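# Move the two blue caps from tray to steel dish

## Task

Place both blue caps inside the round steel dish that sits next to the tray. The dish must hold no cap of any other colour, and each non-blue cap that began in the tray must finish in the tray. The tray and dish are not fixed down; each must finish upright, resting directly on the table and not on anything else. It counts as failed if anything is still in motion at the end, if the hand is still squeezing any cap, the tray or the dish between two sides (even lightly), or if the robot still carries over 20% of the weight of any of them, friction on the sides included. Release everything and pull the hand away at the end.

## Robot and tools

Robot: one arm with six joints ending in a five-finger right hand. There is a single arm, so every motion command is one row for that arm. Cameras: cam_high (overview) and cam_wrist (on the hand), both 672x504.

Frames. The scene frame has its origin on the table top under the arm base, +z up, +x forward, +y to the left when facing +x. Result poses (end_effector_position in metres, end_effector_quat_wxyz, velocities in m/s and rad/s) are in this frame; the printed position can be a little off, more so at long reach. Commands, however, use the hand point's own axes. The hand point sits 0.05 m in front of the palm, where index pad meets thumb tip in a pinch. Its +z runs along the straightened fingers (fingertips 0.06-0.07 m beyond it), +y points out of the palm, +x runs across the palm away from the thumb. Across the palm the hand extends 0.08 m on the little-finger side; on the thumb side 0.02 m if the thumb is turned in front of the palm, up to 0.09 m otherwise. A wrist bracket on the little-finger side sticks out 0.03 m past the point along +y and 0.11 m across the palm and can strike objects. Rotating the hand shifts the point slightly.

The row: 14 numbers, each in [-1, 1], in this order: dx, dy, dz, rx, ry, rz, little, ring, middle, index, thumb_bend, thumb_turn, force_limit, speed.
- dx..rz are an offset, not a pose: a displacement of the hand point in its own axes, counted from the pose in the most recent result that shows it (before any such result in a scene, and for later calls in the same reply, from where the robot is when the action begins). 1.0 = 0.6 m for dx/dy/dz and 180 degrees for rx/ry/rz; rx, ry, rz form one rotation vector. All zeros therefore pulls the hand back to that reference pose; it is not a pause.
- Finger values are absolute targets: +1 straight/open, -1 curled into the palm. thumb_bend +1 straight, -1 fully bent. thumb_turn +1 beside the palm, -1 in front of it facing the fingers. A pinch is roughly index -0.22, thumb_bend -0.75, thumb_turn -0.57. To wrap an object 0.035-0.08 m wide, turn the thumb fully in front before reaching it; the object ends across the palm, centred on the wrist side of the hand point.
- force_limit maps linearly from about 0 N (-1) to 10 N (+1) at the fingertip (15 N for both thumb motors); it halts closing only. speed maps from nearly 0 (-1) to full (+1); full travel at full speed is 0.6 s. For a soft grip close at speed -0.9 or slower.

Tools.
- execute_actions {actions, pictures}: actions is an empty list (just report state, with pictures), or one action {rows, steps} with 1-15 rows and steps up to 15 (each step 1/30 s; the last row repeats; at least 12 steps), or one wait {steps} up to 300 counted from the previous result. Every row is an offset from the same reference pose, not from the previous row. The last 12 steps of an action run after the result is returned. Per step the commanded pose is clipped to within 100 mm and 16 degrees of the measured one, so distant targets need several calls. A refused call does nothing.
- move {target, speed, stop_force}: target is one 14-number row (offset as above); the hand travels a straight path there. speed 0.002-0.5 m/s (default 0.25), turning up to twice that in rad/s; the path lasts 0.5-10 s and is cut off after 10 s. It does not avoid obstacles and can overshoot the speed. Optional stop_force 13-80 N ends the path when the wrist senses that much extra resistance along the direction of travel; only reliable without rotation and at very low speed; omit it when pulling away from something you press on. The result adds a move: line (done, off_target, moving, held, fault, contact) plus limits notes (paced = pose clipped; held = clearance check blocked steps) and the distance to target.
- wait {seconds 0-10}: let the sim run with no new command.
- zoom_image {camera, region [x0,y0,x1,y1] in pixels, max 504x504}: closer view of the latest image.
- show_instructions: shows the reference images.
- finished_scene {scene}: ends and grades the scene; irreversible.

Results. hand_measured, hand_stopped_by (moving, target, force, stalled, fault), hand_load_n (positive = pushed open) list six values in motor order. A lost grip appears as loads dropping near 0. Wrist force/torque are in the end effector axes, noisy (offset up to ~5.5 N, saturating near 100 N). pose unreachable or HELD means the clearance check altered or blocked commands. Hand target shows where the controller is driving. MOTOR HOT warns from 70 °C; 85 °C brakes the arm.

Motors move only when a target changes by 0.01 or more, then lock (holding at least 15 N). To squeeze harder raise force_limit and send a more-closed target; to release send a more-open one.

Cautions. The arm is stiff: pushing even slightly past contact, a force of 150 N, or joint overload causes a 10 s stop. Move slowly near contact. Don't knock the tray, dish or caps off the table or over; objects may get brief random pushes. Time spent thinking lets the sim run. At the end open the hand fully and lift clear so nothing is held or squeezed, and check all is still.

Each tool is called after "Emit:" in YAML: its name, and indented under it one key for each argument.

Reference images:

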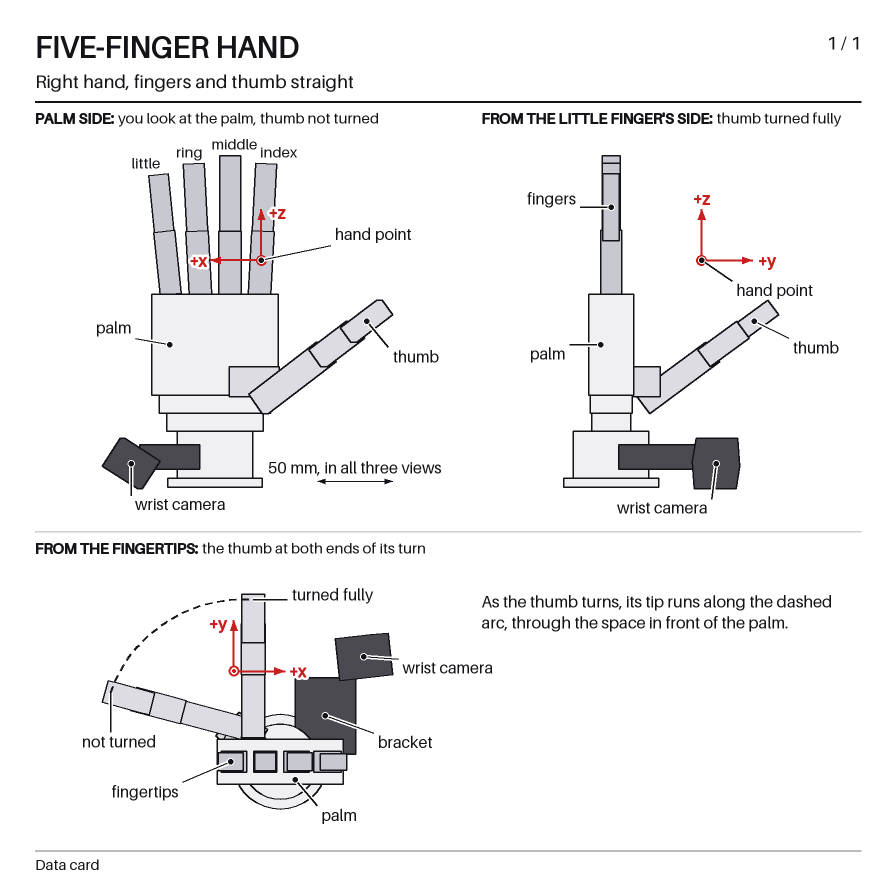

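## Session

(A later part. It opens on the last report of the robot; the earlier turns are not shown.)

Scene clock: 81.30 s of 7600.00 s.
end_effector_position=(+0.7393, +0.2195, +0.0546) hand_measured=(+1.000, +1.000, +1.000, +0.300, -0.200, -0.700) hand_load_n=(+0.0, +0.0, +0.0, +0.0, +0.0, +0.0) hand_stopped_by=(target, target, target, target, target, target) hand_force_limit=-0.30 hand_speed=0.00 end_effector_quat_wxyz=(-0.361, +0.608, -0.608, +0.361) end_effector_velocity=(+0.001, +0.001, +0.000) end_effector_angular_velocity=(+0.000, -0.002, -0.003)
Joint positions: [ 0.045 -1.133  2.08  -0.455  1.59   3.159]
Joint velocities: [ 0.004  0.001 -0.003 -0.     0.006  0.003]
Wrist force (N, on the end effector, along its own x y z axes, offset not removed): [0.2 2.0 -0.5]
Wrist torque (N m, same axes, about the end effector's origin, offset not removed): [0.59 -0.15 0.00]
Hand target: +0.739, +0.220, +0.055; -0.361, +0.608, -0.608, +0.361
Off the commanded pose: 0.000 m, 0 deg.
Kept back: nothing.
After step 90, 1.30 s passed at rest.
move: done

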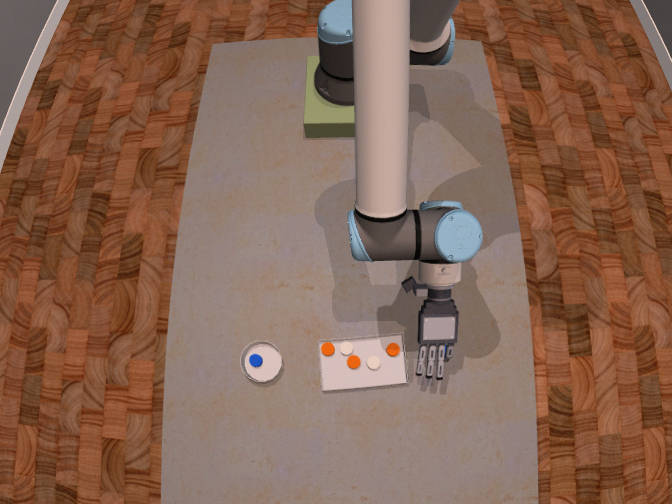

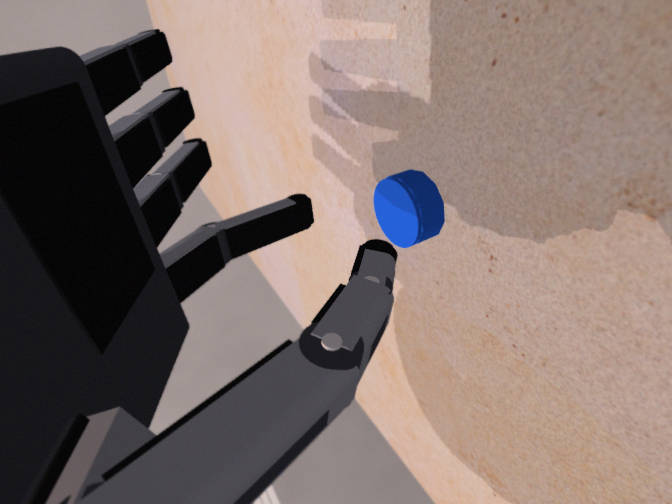

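Emit:
move:
  target: [-0.0017, 0.045, 0.0381, 0, 0, 0, 1, 1, 1, -0.3, -0.2, -0.7, 0.0, -0.9]
  speed: 0.08

Emit:
zoom_image:
  camera: "cam_wrist"
  region: [250, 150, 450, 330]

Scene clock: 85.00 s of 7600.00 s.
end_effector_position=(+0.7464, +0.2205, +0.0199) hand_measured=(+1.000, +1.000, +1.000, +0.086, -0.198, -0.700) hand_load_n=(+0.0, +0.0, +0.0, +5.5, +3.0, +0.0) hand_stopped_by=(target, target, target, force, target, target) hand_force_limit=0.00 hand_speed=-0.90 end_effector_quat_wxyz=(-0.361, +0.608, -0.608, +0.361) end_effector_velocity=(+0.001, +0.000, +0.000) end_effector_angular_velocity=(+0.001, -0.001, +0.001)
Joint positions: [ 0.047 -1.072  2.073 -0.51   1.591  3.16 ]
Joint velocities: [ 0.     0.    -0.001 -0.    -0.001 -0.   ]
Wrist force (N, on the end effector, along its own x y z axes, offset not removed): [1.6 -3.3 2.4]
Wrist torque (N m, same axes, about the end effector's origin, offset not removed): [-0.35 -0.44 -0.12]
Hand target: +0.746, +0.221, +0.020; -0.361, +0.608, -0.608, +0.361
Off the commanded pose: 0.000 m, 0 deg.
Kept back: nothing.
move: done

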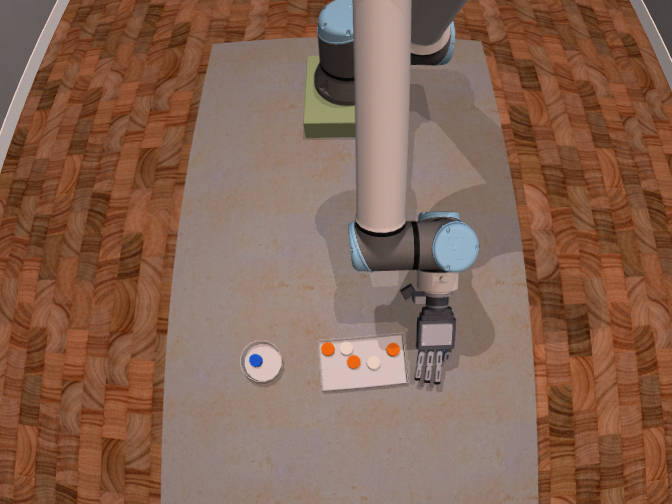

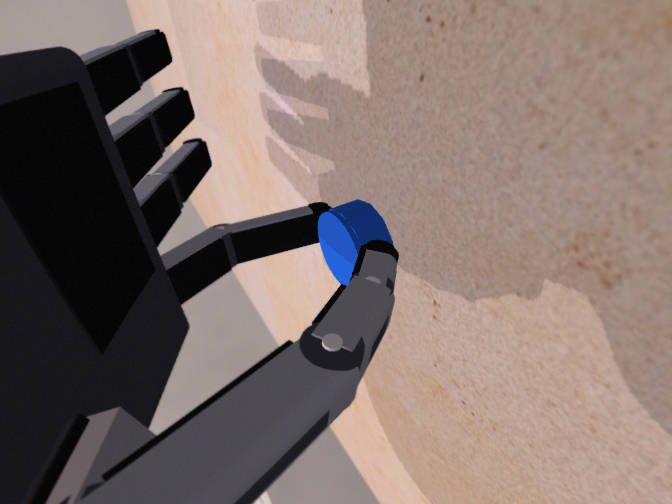

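Region (250, 150, 450, 330) of cam_wrist's 672x504 image, scaled by 2.520, with more detail than that image has; it fills the top 454 rows of this view, and the rest is white.

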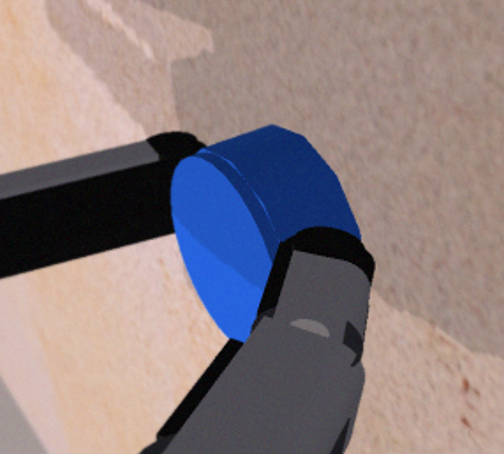

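Emit:
move:
  target: [0.0417, -0.0659, -0.0358, 0, 0, 0, 1, 1, 1, -0.3, -0.2, -0.7, 0.0, -0.9]
  speed: 0.15

Emit:
move:
  target: [0.6475, -0.0173, 0.042, 0, 0, 0, 1, 1, 1, -0.3, -0.2, -0.7, 0.0, -0.9]
  speed: 0.35

Emit:
move:
  target: [0, 0.0366, 0.0199, 0, 0, 0, 1, 1, 1, -0.3, -0.2, -0.7, 0.0, -0.9]
  speed: 0.06

Emit:
zoom_image:
  camera: "cam_wrist"
  region: [240, 30, 600, 390]

Scene clock: 87.20 s of 7600.00 s.
end_effector_position=(+0.7466, +0.1957, +0.0647) hand_measured=(+1.000, +1.000, +1.000, +0.086, -0.198, -0.700) hand_load_n=(+0.0, +0.0, +0.0, +5.0, +4.0, +0.0) hand_stopped_by=(target, target, target, force, target, target) hand_force_limit=0.00 hand_speed=-0.90 end_effector_quat_wxyz=(-0.361, +0.608, -0.608, +0.361) end_effector_velocity=(-0.000, -0.002, +0.003) end_effector_angular_velocity=(+0.000, -0.000, -0.002)
Joint positions: [ 0.    -1.149  2.078 -0.437  1.55   3.138]
Joint velocities: [-0.004 -0.005  0.001  0.004 -0.002 -0.001]
Wrist force (N, on the end effector, along its own x y z axes, offset not removed): [0.5 0.3 1.0]
Wrist torque (N m, same axes, about the end effector's origin, offset not removed): [0.23 -0.27 -0.07]
Hand target: +0.747, +0.196, +0.065; -0.361, +0.608, -0.608, +0.361
Off the commanded pose: 0.000 m, 0 deg.
Kept back: nothing.
move: done

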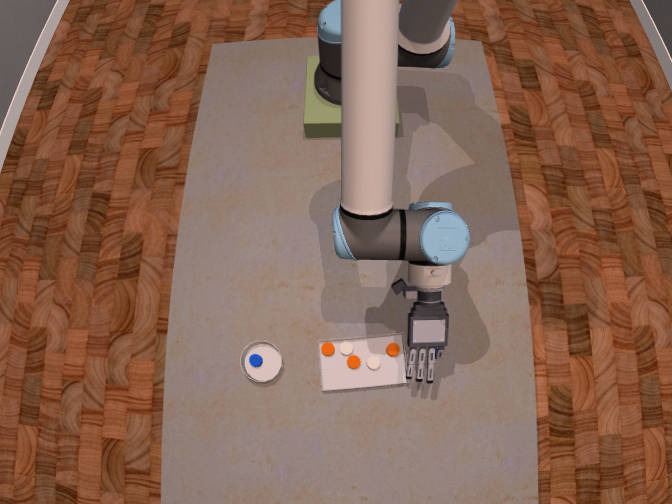

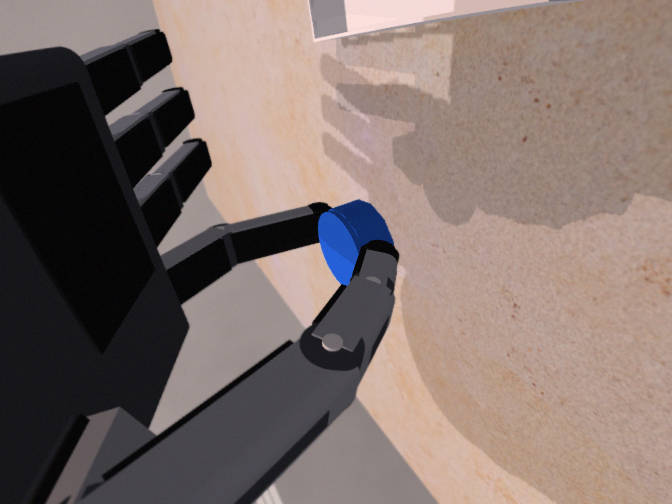

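Scene clock: 89.00 s of 7600.00 s.
end_effector_position=(+0.7742, -0.1928, +0.0622) hand_measured=(+1.000, +1.000, +1.000, +0.086, -0.198, -0.700) hand_load_n=(+0.0, +0.0, +0.0, +5.0, +4.0, +0.0) hand_stopped_by=(target, target, target, force, target, target) hand_force_limit=0.00 hand_speed=-0.90 end_effector_quat_wxyz=(-0.361, +0.608, -0.608, +0.361) end_effector_velocity=(+0.001, -0.003, +0.000) end_effector_angular_velocity=(-0.000, +0.000, +0.001)
Joint positions: [-0.647 -1.066  1.964 -0.298  0.992  2.79 ]
Joint velocities: [-0.004  0.002 -0.004  0.004 -0.004 -0.004]
Wrist force (N, on the end effector, along its own x y z axes, offset not removed): [-1.5 0.5 2.9]
Wrist torque (N m, same axes, about the end effector's origin, offset not removed): [-0.02 0.08 -0.31]
Hand target: +0.774, -0.193, +0.062; -0.361, +0.608, -0.608, +0.361
Off the commanded pose: 0.000 m, 0 deg.
Kept back: nothing.
move: done

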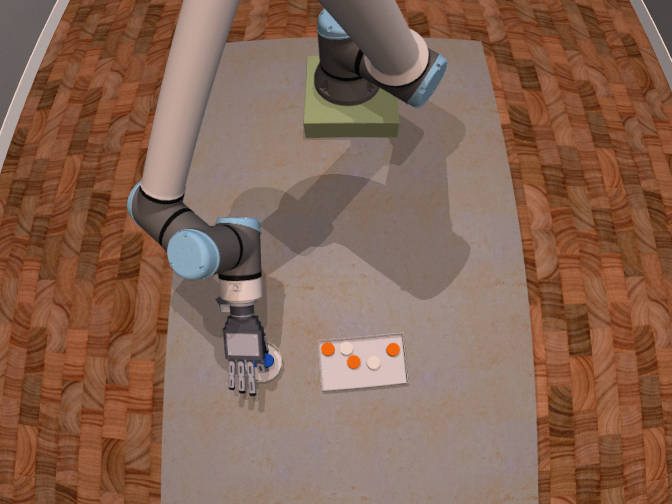

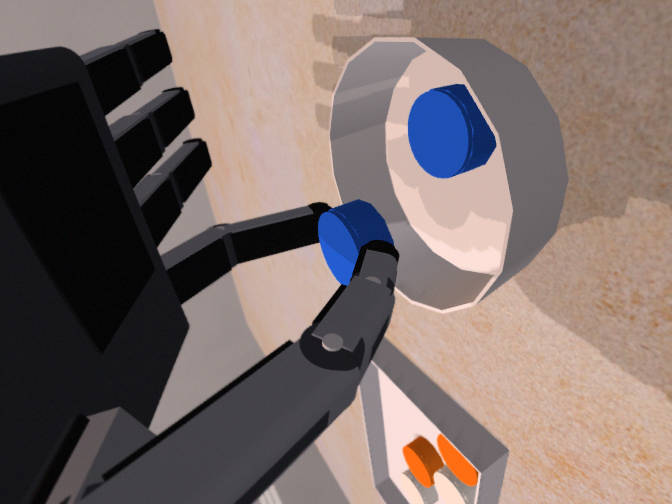

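Scene clock: 89.87 s of 7600.00 s.
end_effector_position=(+0.7742, -0.1928, +0.0375) hand_measured=(+1.000, +1.000, +1.000, +0.086, -0.198, -0.700) hand_load_n=(+0.0, +0.0, +0.0, +5.0, +4.0, +0.0) hand_stopped_by=(target, target, target, force, target, target) hand_force_limit=0.00 hand_speed=-0.90 end_effector_quat_wxyz=(-0.361, +0.608, -0.608, +0.361) end_effector_velocity=(-0.000, -0.001, -0.002) end_effector_angular_velocity=(-0.002, -0.000, -0.001)
Joint positions: [-0.647 -1.032  1.97  -0.338  0.992  2.79 ]
Joint velocities: [-0.     0.003  0.001 -0.005  0.002 -0.001]
Wrist force (N, on the end effector, along its own x y z axes, offset not removed): [2.5 -1.9 0.9]
Wrist torque (N m, same axes, about the end effector's origin, offset not removed): [-0.07 -0.45 0.06]
Hand target: +0.774, -0.193, +0.037; -0.361, +0.608, -0.608, +0.361
Off the commanded pose: 0.000 m, 0 deg.
Kept back: nothing.
move: done

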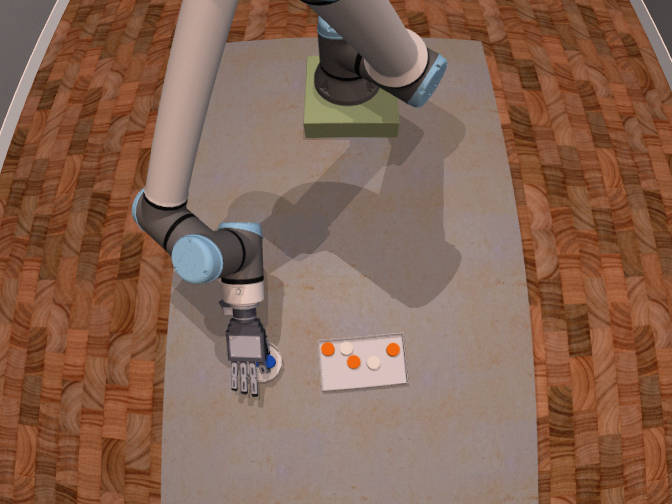

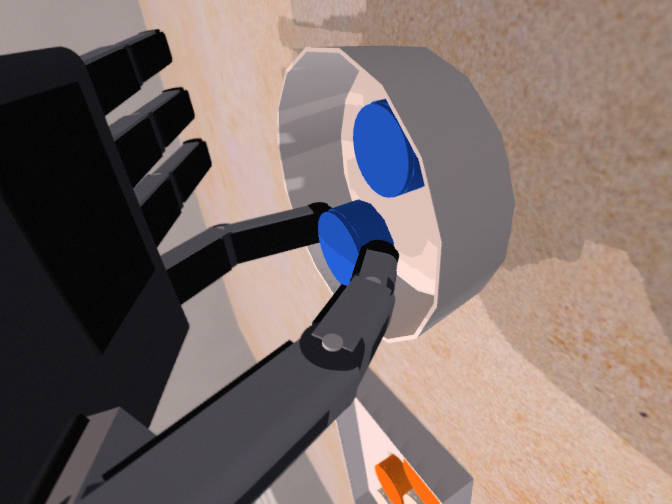

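Region (240, 30, 600, 390) of cam_wrist's 672x504 image, scaled by 1.400, with more detail than that image has.

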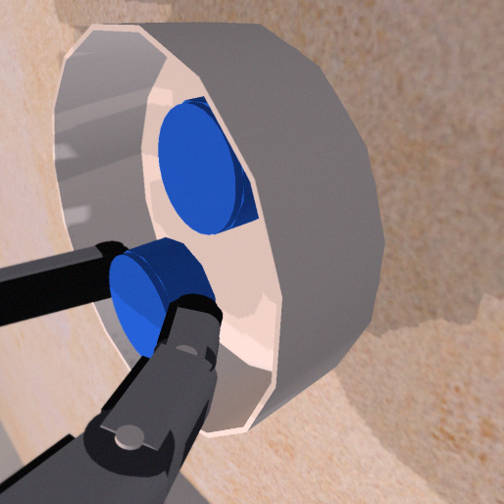

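Emit:
execute_actions:
  actions: []

Scene clock: 91.57 s of 7600.00 s.
end_effector_position=(+0.7742, -0.1928, +0.0372) hand_measured=(+1.000, +1.000, +1.000, +0.086, -0.198, -0.700) hand_load_n=(+0.0, +0.0, +0.0, +5.0, +4.0, +0.0) hand_stopped_by=(target, target, target, force, target, target) hand_force_limit=0.00 hand_speed=-0.90 end_effector_quat_wxyz=(-0.361, +0.608, -0.608, +0.361) end_effector_velocity=(+0.001, -0.000, +0.000) end_effector_angular_velocity=(-0.000, -0.001, +0.000)
Joint positions: [-0.647 -1.031  1.97  -0.339  0.992  2.79 ]
Joint velocities: [ 0.    -0.    -0.001  0.    -0.     0.   ]
Wrist force (N, on the end effector, along its own x y z axes, offset not removed): [3.5 -2.5 0.2]
Wrist torque (N m, same axes, about the end effector's origin, offset not removed): [-0.10 -0.64 0.10]
Hand target: +0.774, -0.193, +0.037; -0.361, +0.608, -0.608, +0.361
Off the commanded pose: 0.000 m, 0 deg.
Kept back: nothing.
Steps of this call (steps 1 to 51: nothing new was sent). Readings (end_effector_position | what the end effector reports):
1: (+0.7742, -0.1928, +0.0374) | hand_measured=(+1.000, +1.000, +1.000, +0.086, -0.198, -0.700) hand_load_n=(+0.0, +0.0, +0.0, +5.0, +4.0, +0.0) hand_stopped_by=(target, target, target, force, target, target) hand_force_limit=0.00 hand_speed=-0.90
2: (+0.7742, -0.1928, +0.0374) | hand_measured=(+1.000, +1.000, +1.000, +0.086, -0.198, -0.700) hand_load_n=(+0.0, +0.0, +0.0, +5.0, +4.0, +0.0) hand_stopped_by=(target, target, target, force, target, target) hand_force_limit=0.00 hand_speed=-0.90
4: (+0.7742, -0.1928, +0.0373) | hand_measured=(+1.000, +1.000, +1.000, +0.086, -0.198, -0.700) hand_load_n=(+0.0, +0.0, +0.0, +5.0, +4.0, +0.0) hand_stopped_by=(target, target, target, force, target, target) hand_force_limit=0.00 hand_speed=-0.90
8: (+0.7742, -0.1928, +0.0373) | hand_measured=(+1.000, +1.000, +1.000, +0.086, -0.198, -0.700) hand_load_n=(+0.0, +0.0, +0.0, +5.0, +4.0, +0.0) hand_stopped_by=(target, target, target, force, target, target) hand_force_limit=0.00 hand_speed=-0.90
51: the state above

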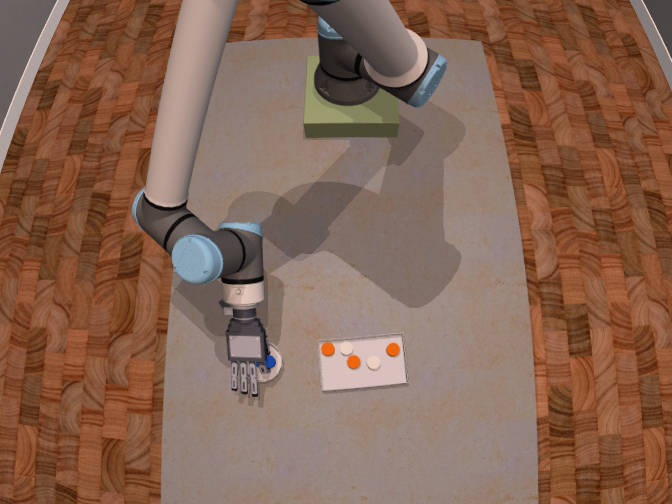

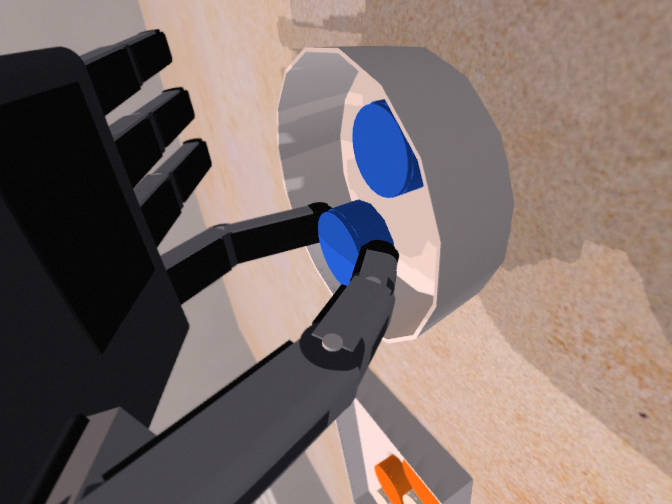

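Emit:
move:
  target: [0,0.0117,0.0064,0,0,0,1,1,1,-0.3,-0.2,-0.7,0.0,-0.9]
  speed: 0.03

Scene clock: 92.57 s of 7600.00 s.
end_effector_position=(+0.7742, -0.1928, +0.0295) hand_measured=(+1.000, +1.000, +1.000, +0.086, -0.198, -0.700) hand_load_n=(+0.0, +0.0, +0.0, +5.0, +4.0, +0.0) hand_stopped_by=(target, target, target, force, target, target) hand_force_limit=0.00 hand_speed=-0.90 end_effector_quat_wxyz=(-0.361, +0.608, -0.608, +0.361) end_effector_velocity=(+0.000, +0.000, -0.002) end_effector_angular_velocity=(-0.000, -0.001, +0.001)
Joint positions: [-0.646 -1.02   1.971 -0.351  0.992  2.79 ]
Joint velocities: [ 0.     0.003 -0.    -0.004 -0.    -0.   ]
Wrist force (N, on the end effector, along its own x y z axes, offset not removed): [0.8 -1.2 -3.5]
Wrist torque (N m, same axes, about the end effector's origin, offset not removed): [0.29 -0.13 -0.01]
Hand target: +0.774, -0.193, +0.029; -0.361, +0.608, -0.608, +0.361
Off the commanded pose: 0.000 m, 0 deg.
Kept back: nothing.
move: done

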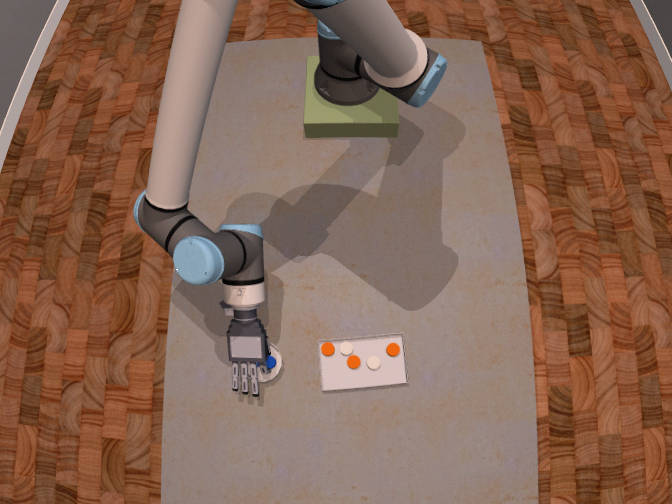

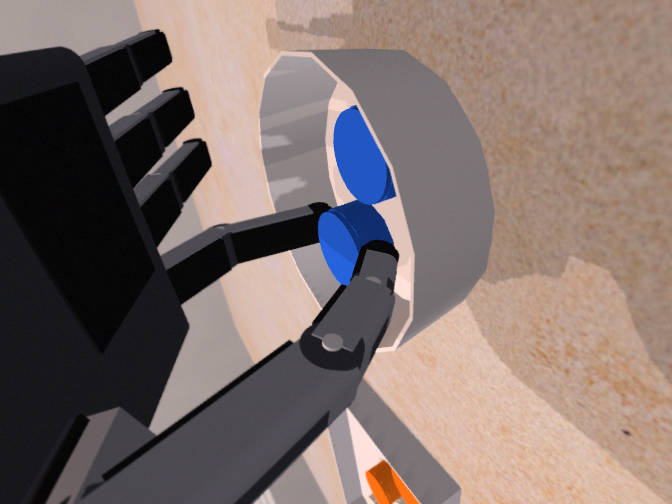

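Emit:
zoom_image:
  camera: "cam_wrist"
  region: [250, 80, 500, 380]

Region (250, 80, 500, 380) of cam_wrist's 672x504 image, scaled by 1.680, with more detail than that image has.

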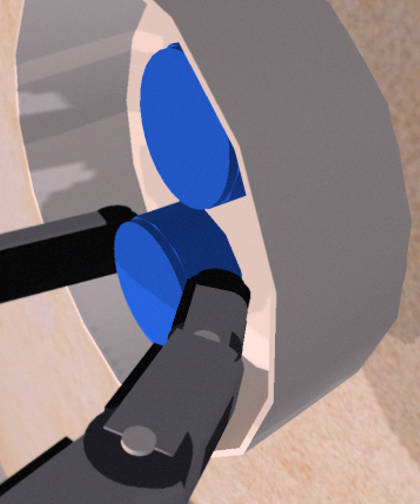

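Emit:
execute_actions:
  actions:
    - {"rows": [[0,0.001,0.0005,0,0,0,1,1,1,-0.3,-0.2,-0.7,0.0,-0.9],[0,0.002,0.0011,0,0,0,1,1,1,-0.3,-0.2,-0.7,0.0,-0.9],[0,0.003,0.0016,0,0,0,1,1,1,-0.3,-0.2,-0.7,0.0,-0.9],[0,0.004,0.0022,0,0,0,1,1,1,-0.3,-0.2,-0.7,0.0,-0.9],[0,0.005,0.0027,0,0,0,1,1,1,-0.3,-0.2,-0.7,0.0,-0.9],[0,0.0056,0.003,0,0,0,1,1,1,-0.3,-0.2,-0.7,0.0,-0.9],[0,0.0056,0.003,0,0,0,1,1,1,-0.3,-0.2,-0.7,0.0,-0.9],[0,0.0056,0.003,0,0,0,1,1,1,-0.3,-0.2,-0.7,0.0,-0.9],[0,0.0056,0.003,0,0,0,1,1,1,-0.3,-0.2,-0.7,0.0,-0.9],[0,0.0056,0.003,0,0,0,1,1,1,-0.3,-0.2,-0.7,0.0,-0.9],[0,0.0056,0.003,0,0,0,1,1,1,-0.3,-0.2,-0.7,0.0,-0.9],[0,0.0056,0.003,0,0,0,1,1,1,-0.3,-0.2,-0.7,0.0,-0.9],[0,0.0056,0.003,0,0,0,1,1,1,-0.3,-0.2,-0.7,0.0,-0.9],[0,0.0056,0.003,0,0,0,1,1,1,0.125,-0.2,-0.7,0.0,-0.7],[0,0.0056,0.003,0,0,0,1,1,1,0.125,-0.2,-0.7,0.0,-0.7]], "steps": 15}

Emit:
wait:
  seconds: 0.2

Scene clock: 94.47 s of 7600.00 s.
end_effector_position=(+0.7742, -0.1928, +0.0290) hand_measured=(+1.000, +1.000, +1.000, +0.086, -0.198, -0.700) hand_load_n=(+0.0, +0.0, +0.0, +5.0, +4.0, +0.0) hand_stopped_by=(target, target, target, force, target, target) hand_force_limit=0.00 hand_speed=-0.90 end_effector_quat_wxyz=(-0.361, +0.608, -0.608, +0.361) end_effector_velocity=(+0.000, -0.000, -0.007) end_effector_angular_velocity=(-0.001, -0.000, -0.000)
Joint positions: [-0.646 -1.019  1.971 -0.352  0.992  2.79 ]
Joint velocities: [ 0.     0.011  0.001 -0.013  0.     0.   ]
Wrist force (N, on the end effector, along its own x y z axes, offset not removed): [3.7 0.7 -0.3]
Wrist torque (N m, same axes, about the end effector's origin, offset not removed): [0.37 -0.64 0.10]
Steps of this call (steps 1 to 54: nothing new was sent; steps 55 to 57: the first 3 steps of this action). Readings (end_effector_position | what the end effector reports):
55: (+0.7742, -0.1928, +0.0292) | hand_measured=(+1.000, +1.000, +1.000, +0.086, -0.198, -0.700) hand_load_n=(+0.0, +0.0, +0.0, +5.0, +4.0, +0.0) hand_stopped_by=(target, target, target, force, target, target) hand_force_limit=0.00 hand_speed=-0.90
56: (+0.7742, -0.1928, +0.0291) | hand_measured=(+1.000, +1.000, +1.000, +0.086, -0.198, -0.700) hand_load_n=(+0.0, +0.0, +0.0, +5.0, +4.0, +0.0) hand_stopped_by=(target, target, target, force, target, target) hand_force_limit=0.00 hand_speed=-0.90
57: the state above

Scene clock: 95.07 s of 7600.00 s.
end_effector_position=(+0.7741, -0.1928, +0.0257) hand_measured=(+1.000, +1.000, +1.000, +0.126, -0.200, -0.700) hand_load_n=(+0.0, +0.0, +0.0, +0.0, +0.0, +0.0) hand_stopped_by=(target, target, target, moving, target, target) hand_force_limit=0.00 hand_speed=-0.70 end_effector_quat_wxyz=(-0.361, +0.608, -0.608, +0.361) end_effector_velocity=(-0.000, -0.001, -0.001) end_effector_angular_velocity=(-0.000, +0.001, -0.002)
Joint positions: [-0.646 -1.015  1.972 -0.357  0.992  2.79 ]
Joint velocities: [-0.001  0.001 -0.     0.     0.002  0.   ]
Wrist force (N, on the end effector, along its own x y z axes, offset not removed): [1.4 0.1 -1.2]
Wrist torque (N m, same axes, about the end effector's origin, offset not removed): [0.33 -0.24 0.05]
Hand target: +0.774, -0.193, +0.026; -0.361, +0.608, -0.608, +0.361
Off the commanded pose: 0.000 m, 0 deg.
Kept back: nothing.
Steps of this call (steps 1 to 12: the last 12 steps of your previous action; steps 13 to 18: nothing new was sent). Readings (end_effector_position | what the end effector reports):
1: (+0.7742, -0.1928, +0.0286) | hand_measured=(+1.000, +1.000, +1.000, +0.086, -0.198, -0.700) hand_load_n=(+0.0, +0.0, +0.0, +5.0, +4.0, +0.0) hand_stopped_by=(target, target, target, force, target, target) hand_force_limit=0.00 hand_speed=-0.90
2: (+0.7742, -0.1928, +0.0282) | hand_measured=(+1.000, +1.000, +1.000, +0.086, -0.198, -0.700) hand_load_n=(+0.0, +0.0, +0.0, +5.0, +4.0, +0.0) hand_stopped_by=(target, target, target, force, target, target) hand_force_limit=0.00 hand_speed=-0.90
4: (+0.7742, -0.1928, +0.0273) | hand_measured=(+1.000, +1.000, +1.000, +0.086, -0.198, -0.700) hand_load_n=(+0.0, +0.0, +0.0, +5.0, +4.0, +0.0) hand_stopped_by=(target, target, target, force, target, target) hand_force_limit=0.00 hand_speed=-0.90
8: (+0.7741, -0.1928, +0.0262) | hand_measured=(+1.000, +1.000, +1.000, +0.086, -0.198, -0.700) hand_load_n=(+0.0, +0.0, +0.0, +5.0, +4.0, +0.0) hand_stopped_by=(target, target, target, force, target, target) hand_force_limit=0.00 hand_speed=-0.90
18: the state above

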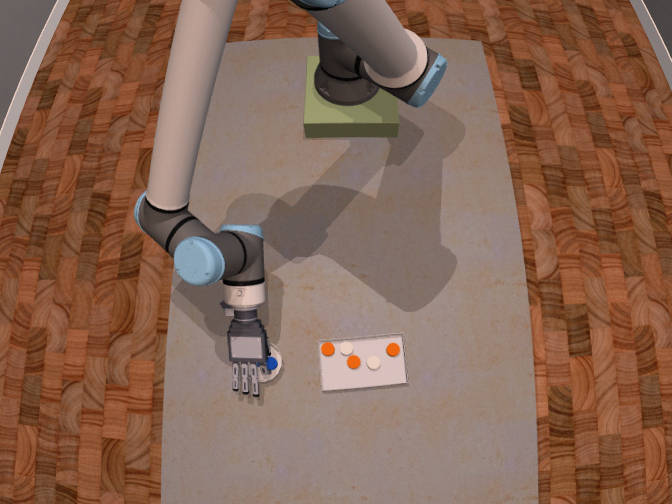

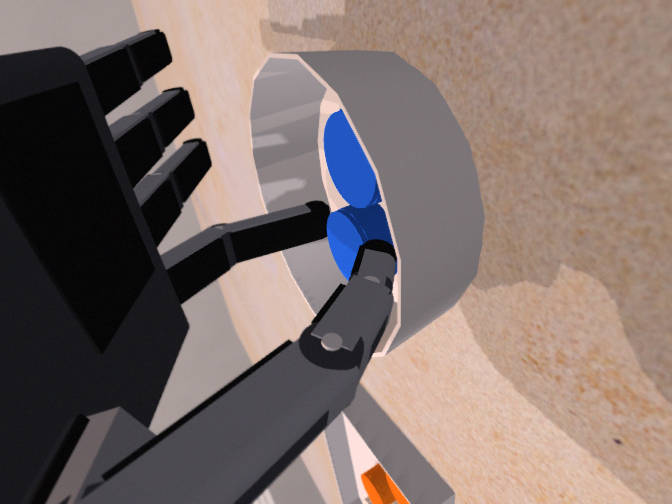

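Emit:
move:
  target: [0,-0.1025,-0.0557,0,0,0,1,1,1,0.125,-0.2,-0.7,0.0,-0.7]
  speed: 0.15

Scene clock: 96.53 s of 7600.00 s.
end_effector_position=(+0.7742, -0.1927, +0.0954) hand_measured=(+1.000, +1.000, +1.000, +0.126, -0.200, -0.700) hand_load_n=(+0.0, +0.0, +0.0, +0.0, +0.0, +0.0) hand_stopped_by=(target, target, target, target, target, target) hand_force_limit=0.00 hand_speed=-0.70 end_effector_quat_wxyz=(-0.361, +0.608, -0.608, +0.361) end_effector_velocity=(+0.000, -0.001, +0.003) end_effector_angular_velocity=(-0.001, +0.000, -0.001)
Joint positions: [-0.647 -1.111  1.953 -0.242  0.991  2.79 ]
Joint velocities: [-0.001 -0.004 -0.002  0.005  0.001 -0.   ]
Wrist force (N, on the end effector, along its own x y z axes, offset not removed): [-1.4 1.7 1.4]
Wrist torque (N m, same axes, about the end effector's origin, offset not removed): [0.45 0.04 -0.12]
Hand target: +0.774, -0.193, +0.096; -0.361, +0.608, -0.608, +0.361
Off the commanded pose: 0.000 m, 0 deg.
Kept back: nothing.
move: done

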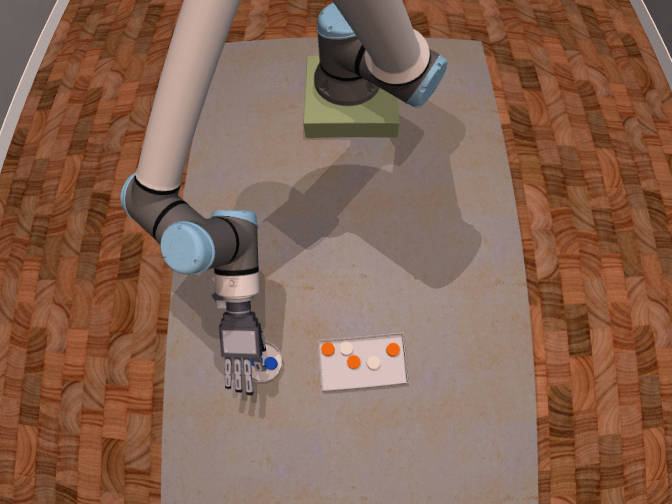

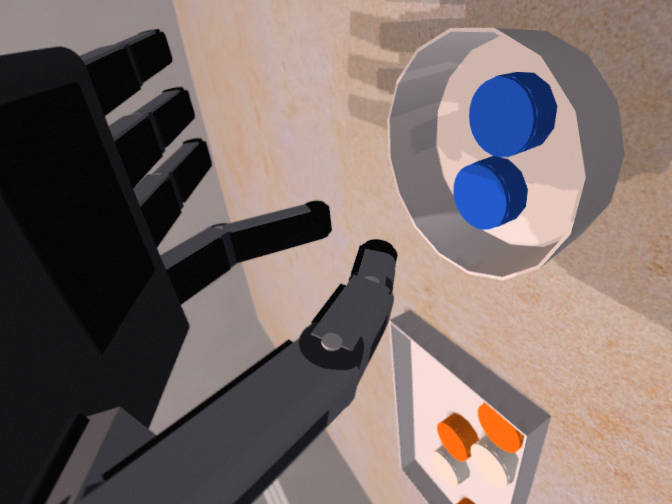

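Both blue caps lie flat in the dish, and the hand is clear.

Emit:
finished_scene:
  scene: 1

The scene is finished: the task was done.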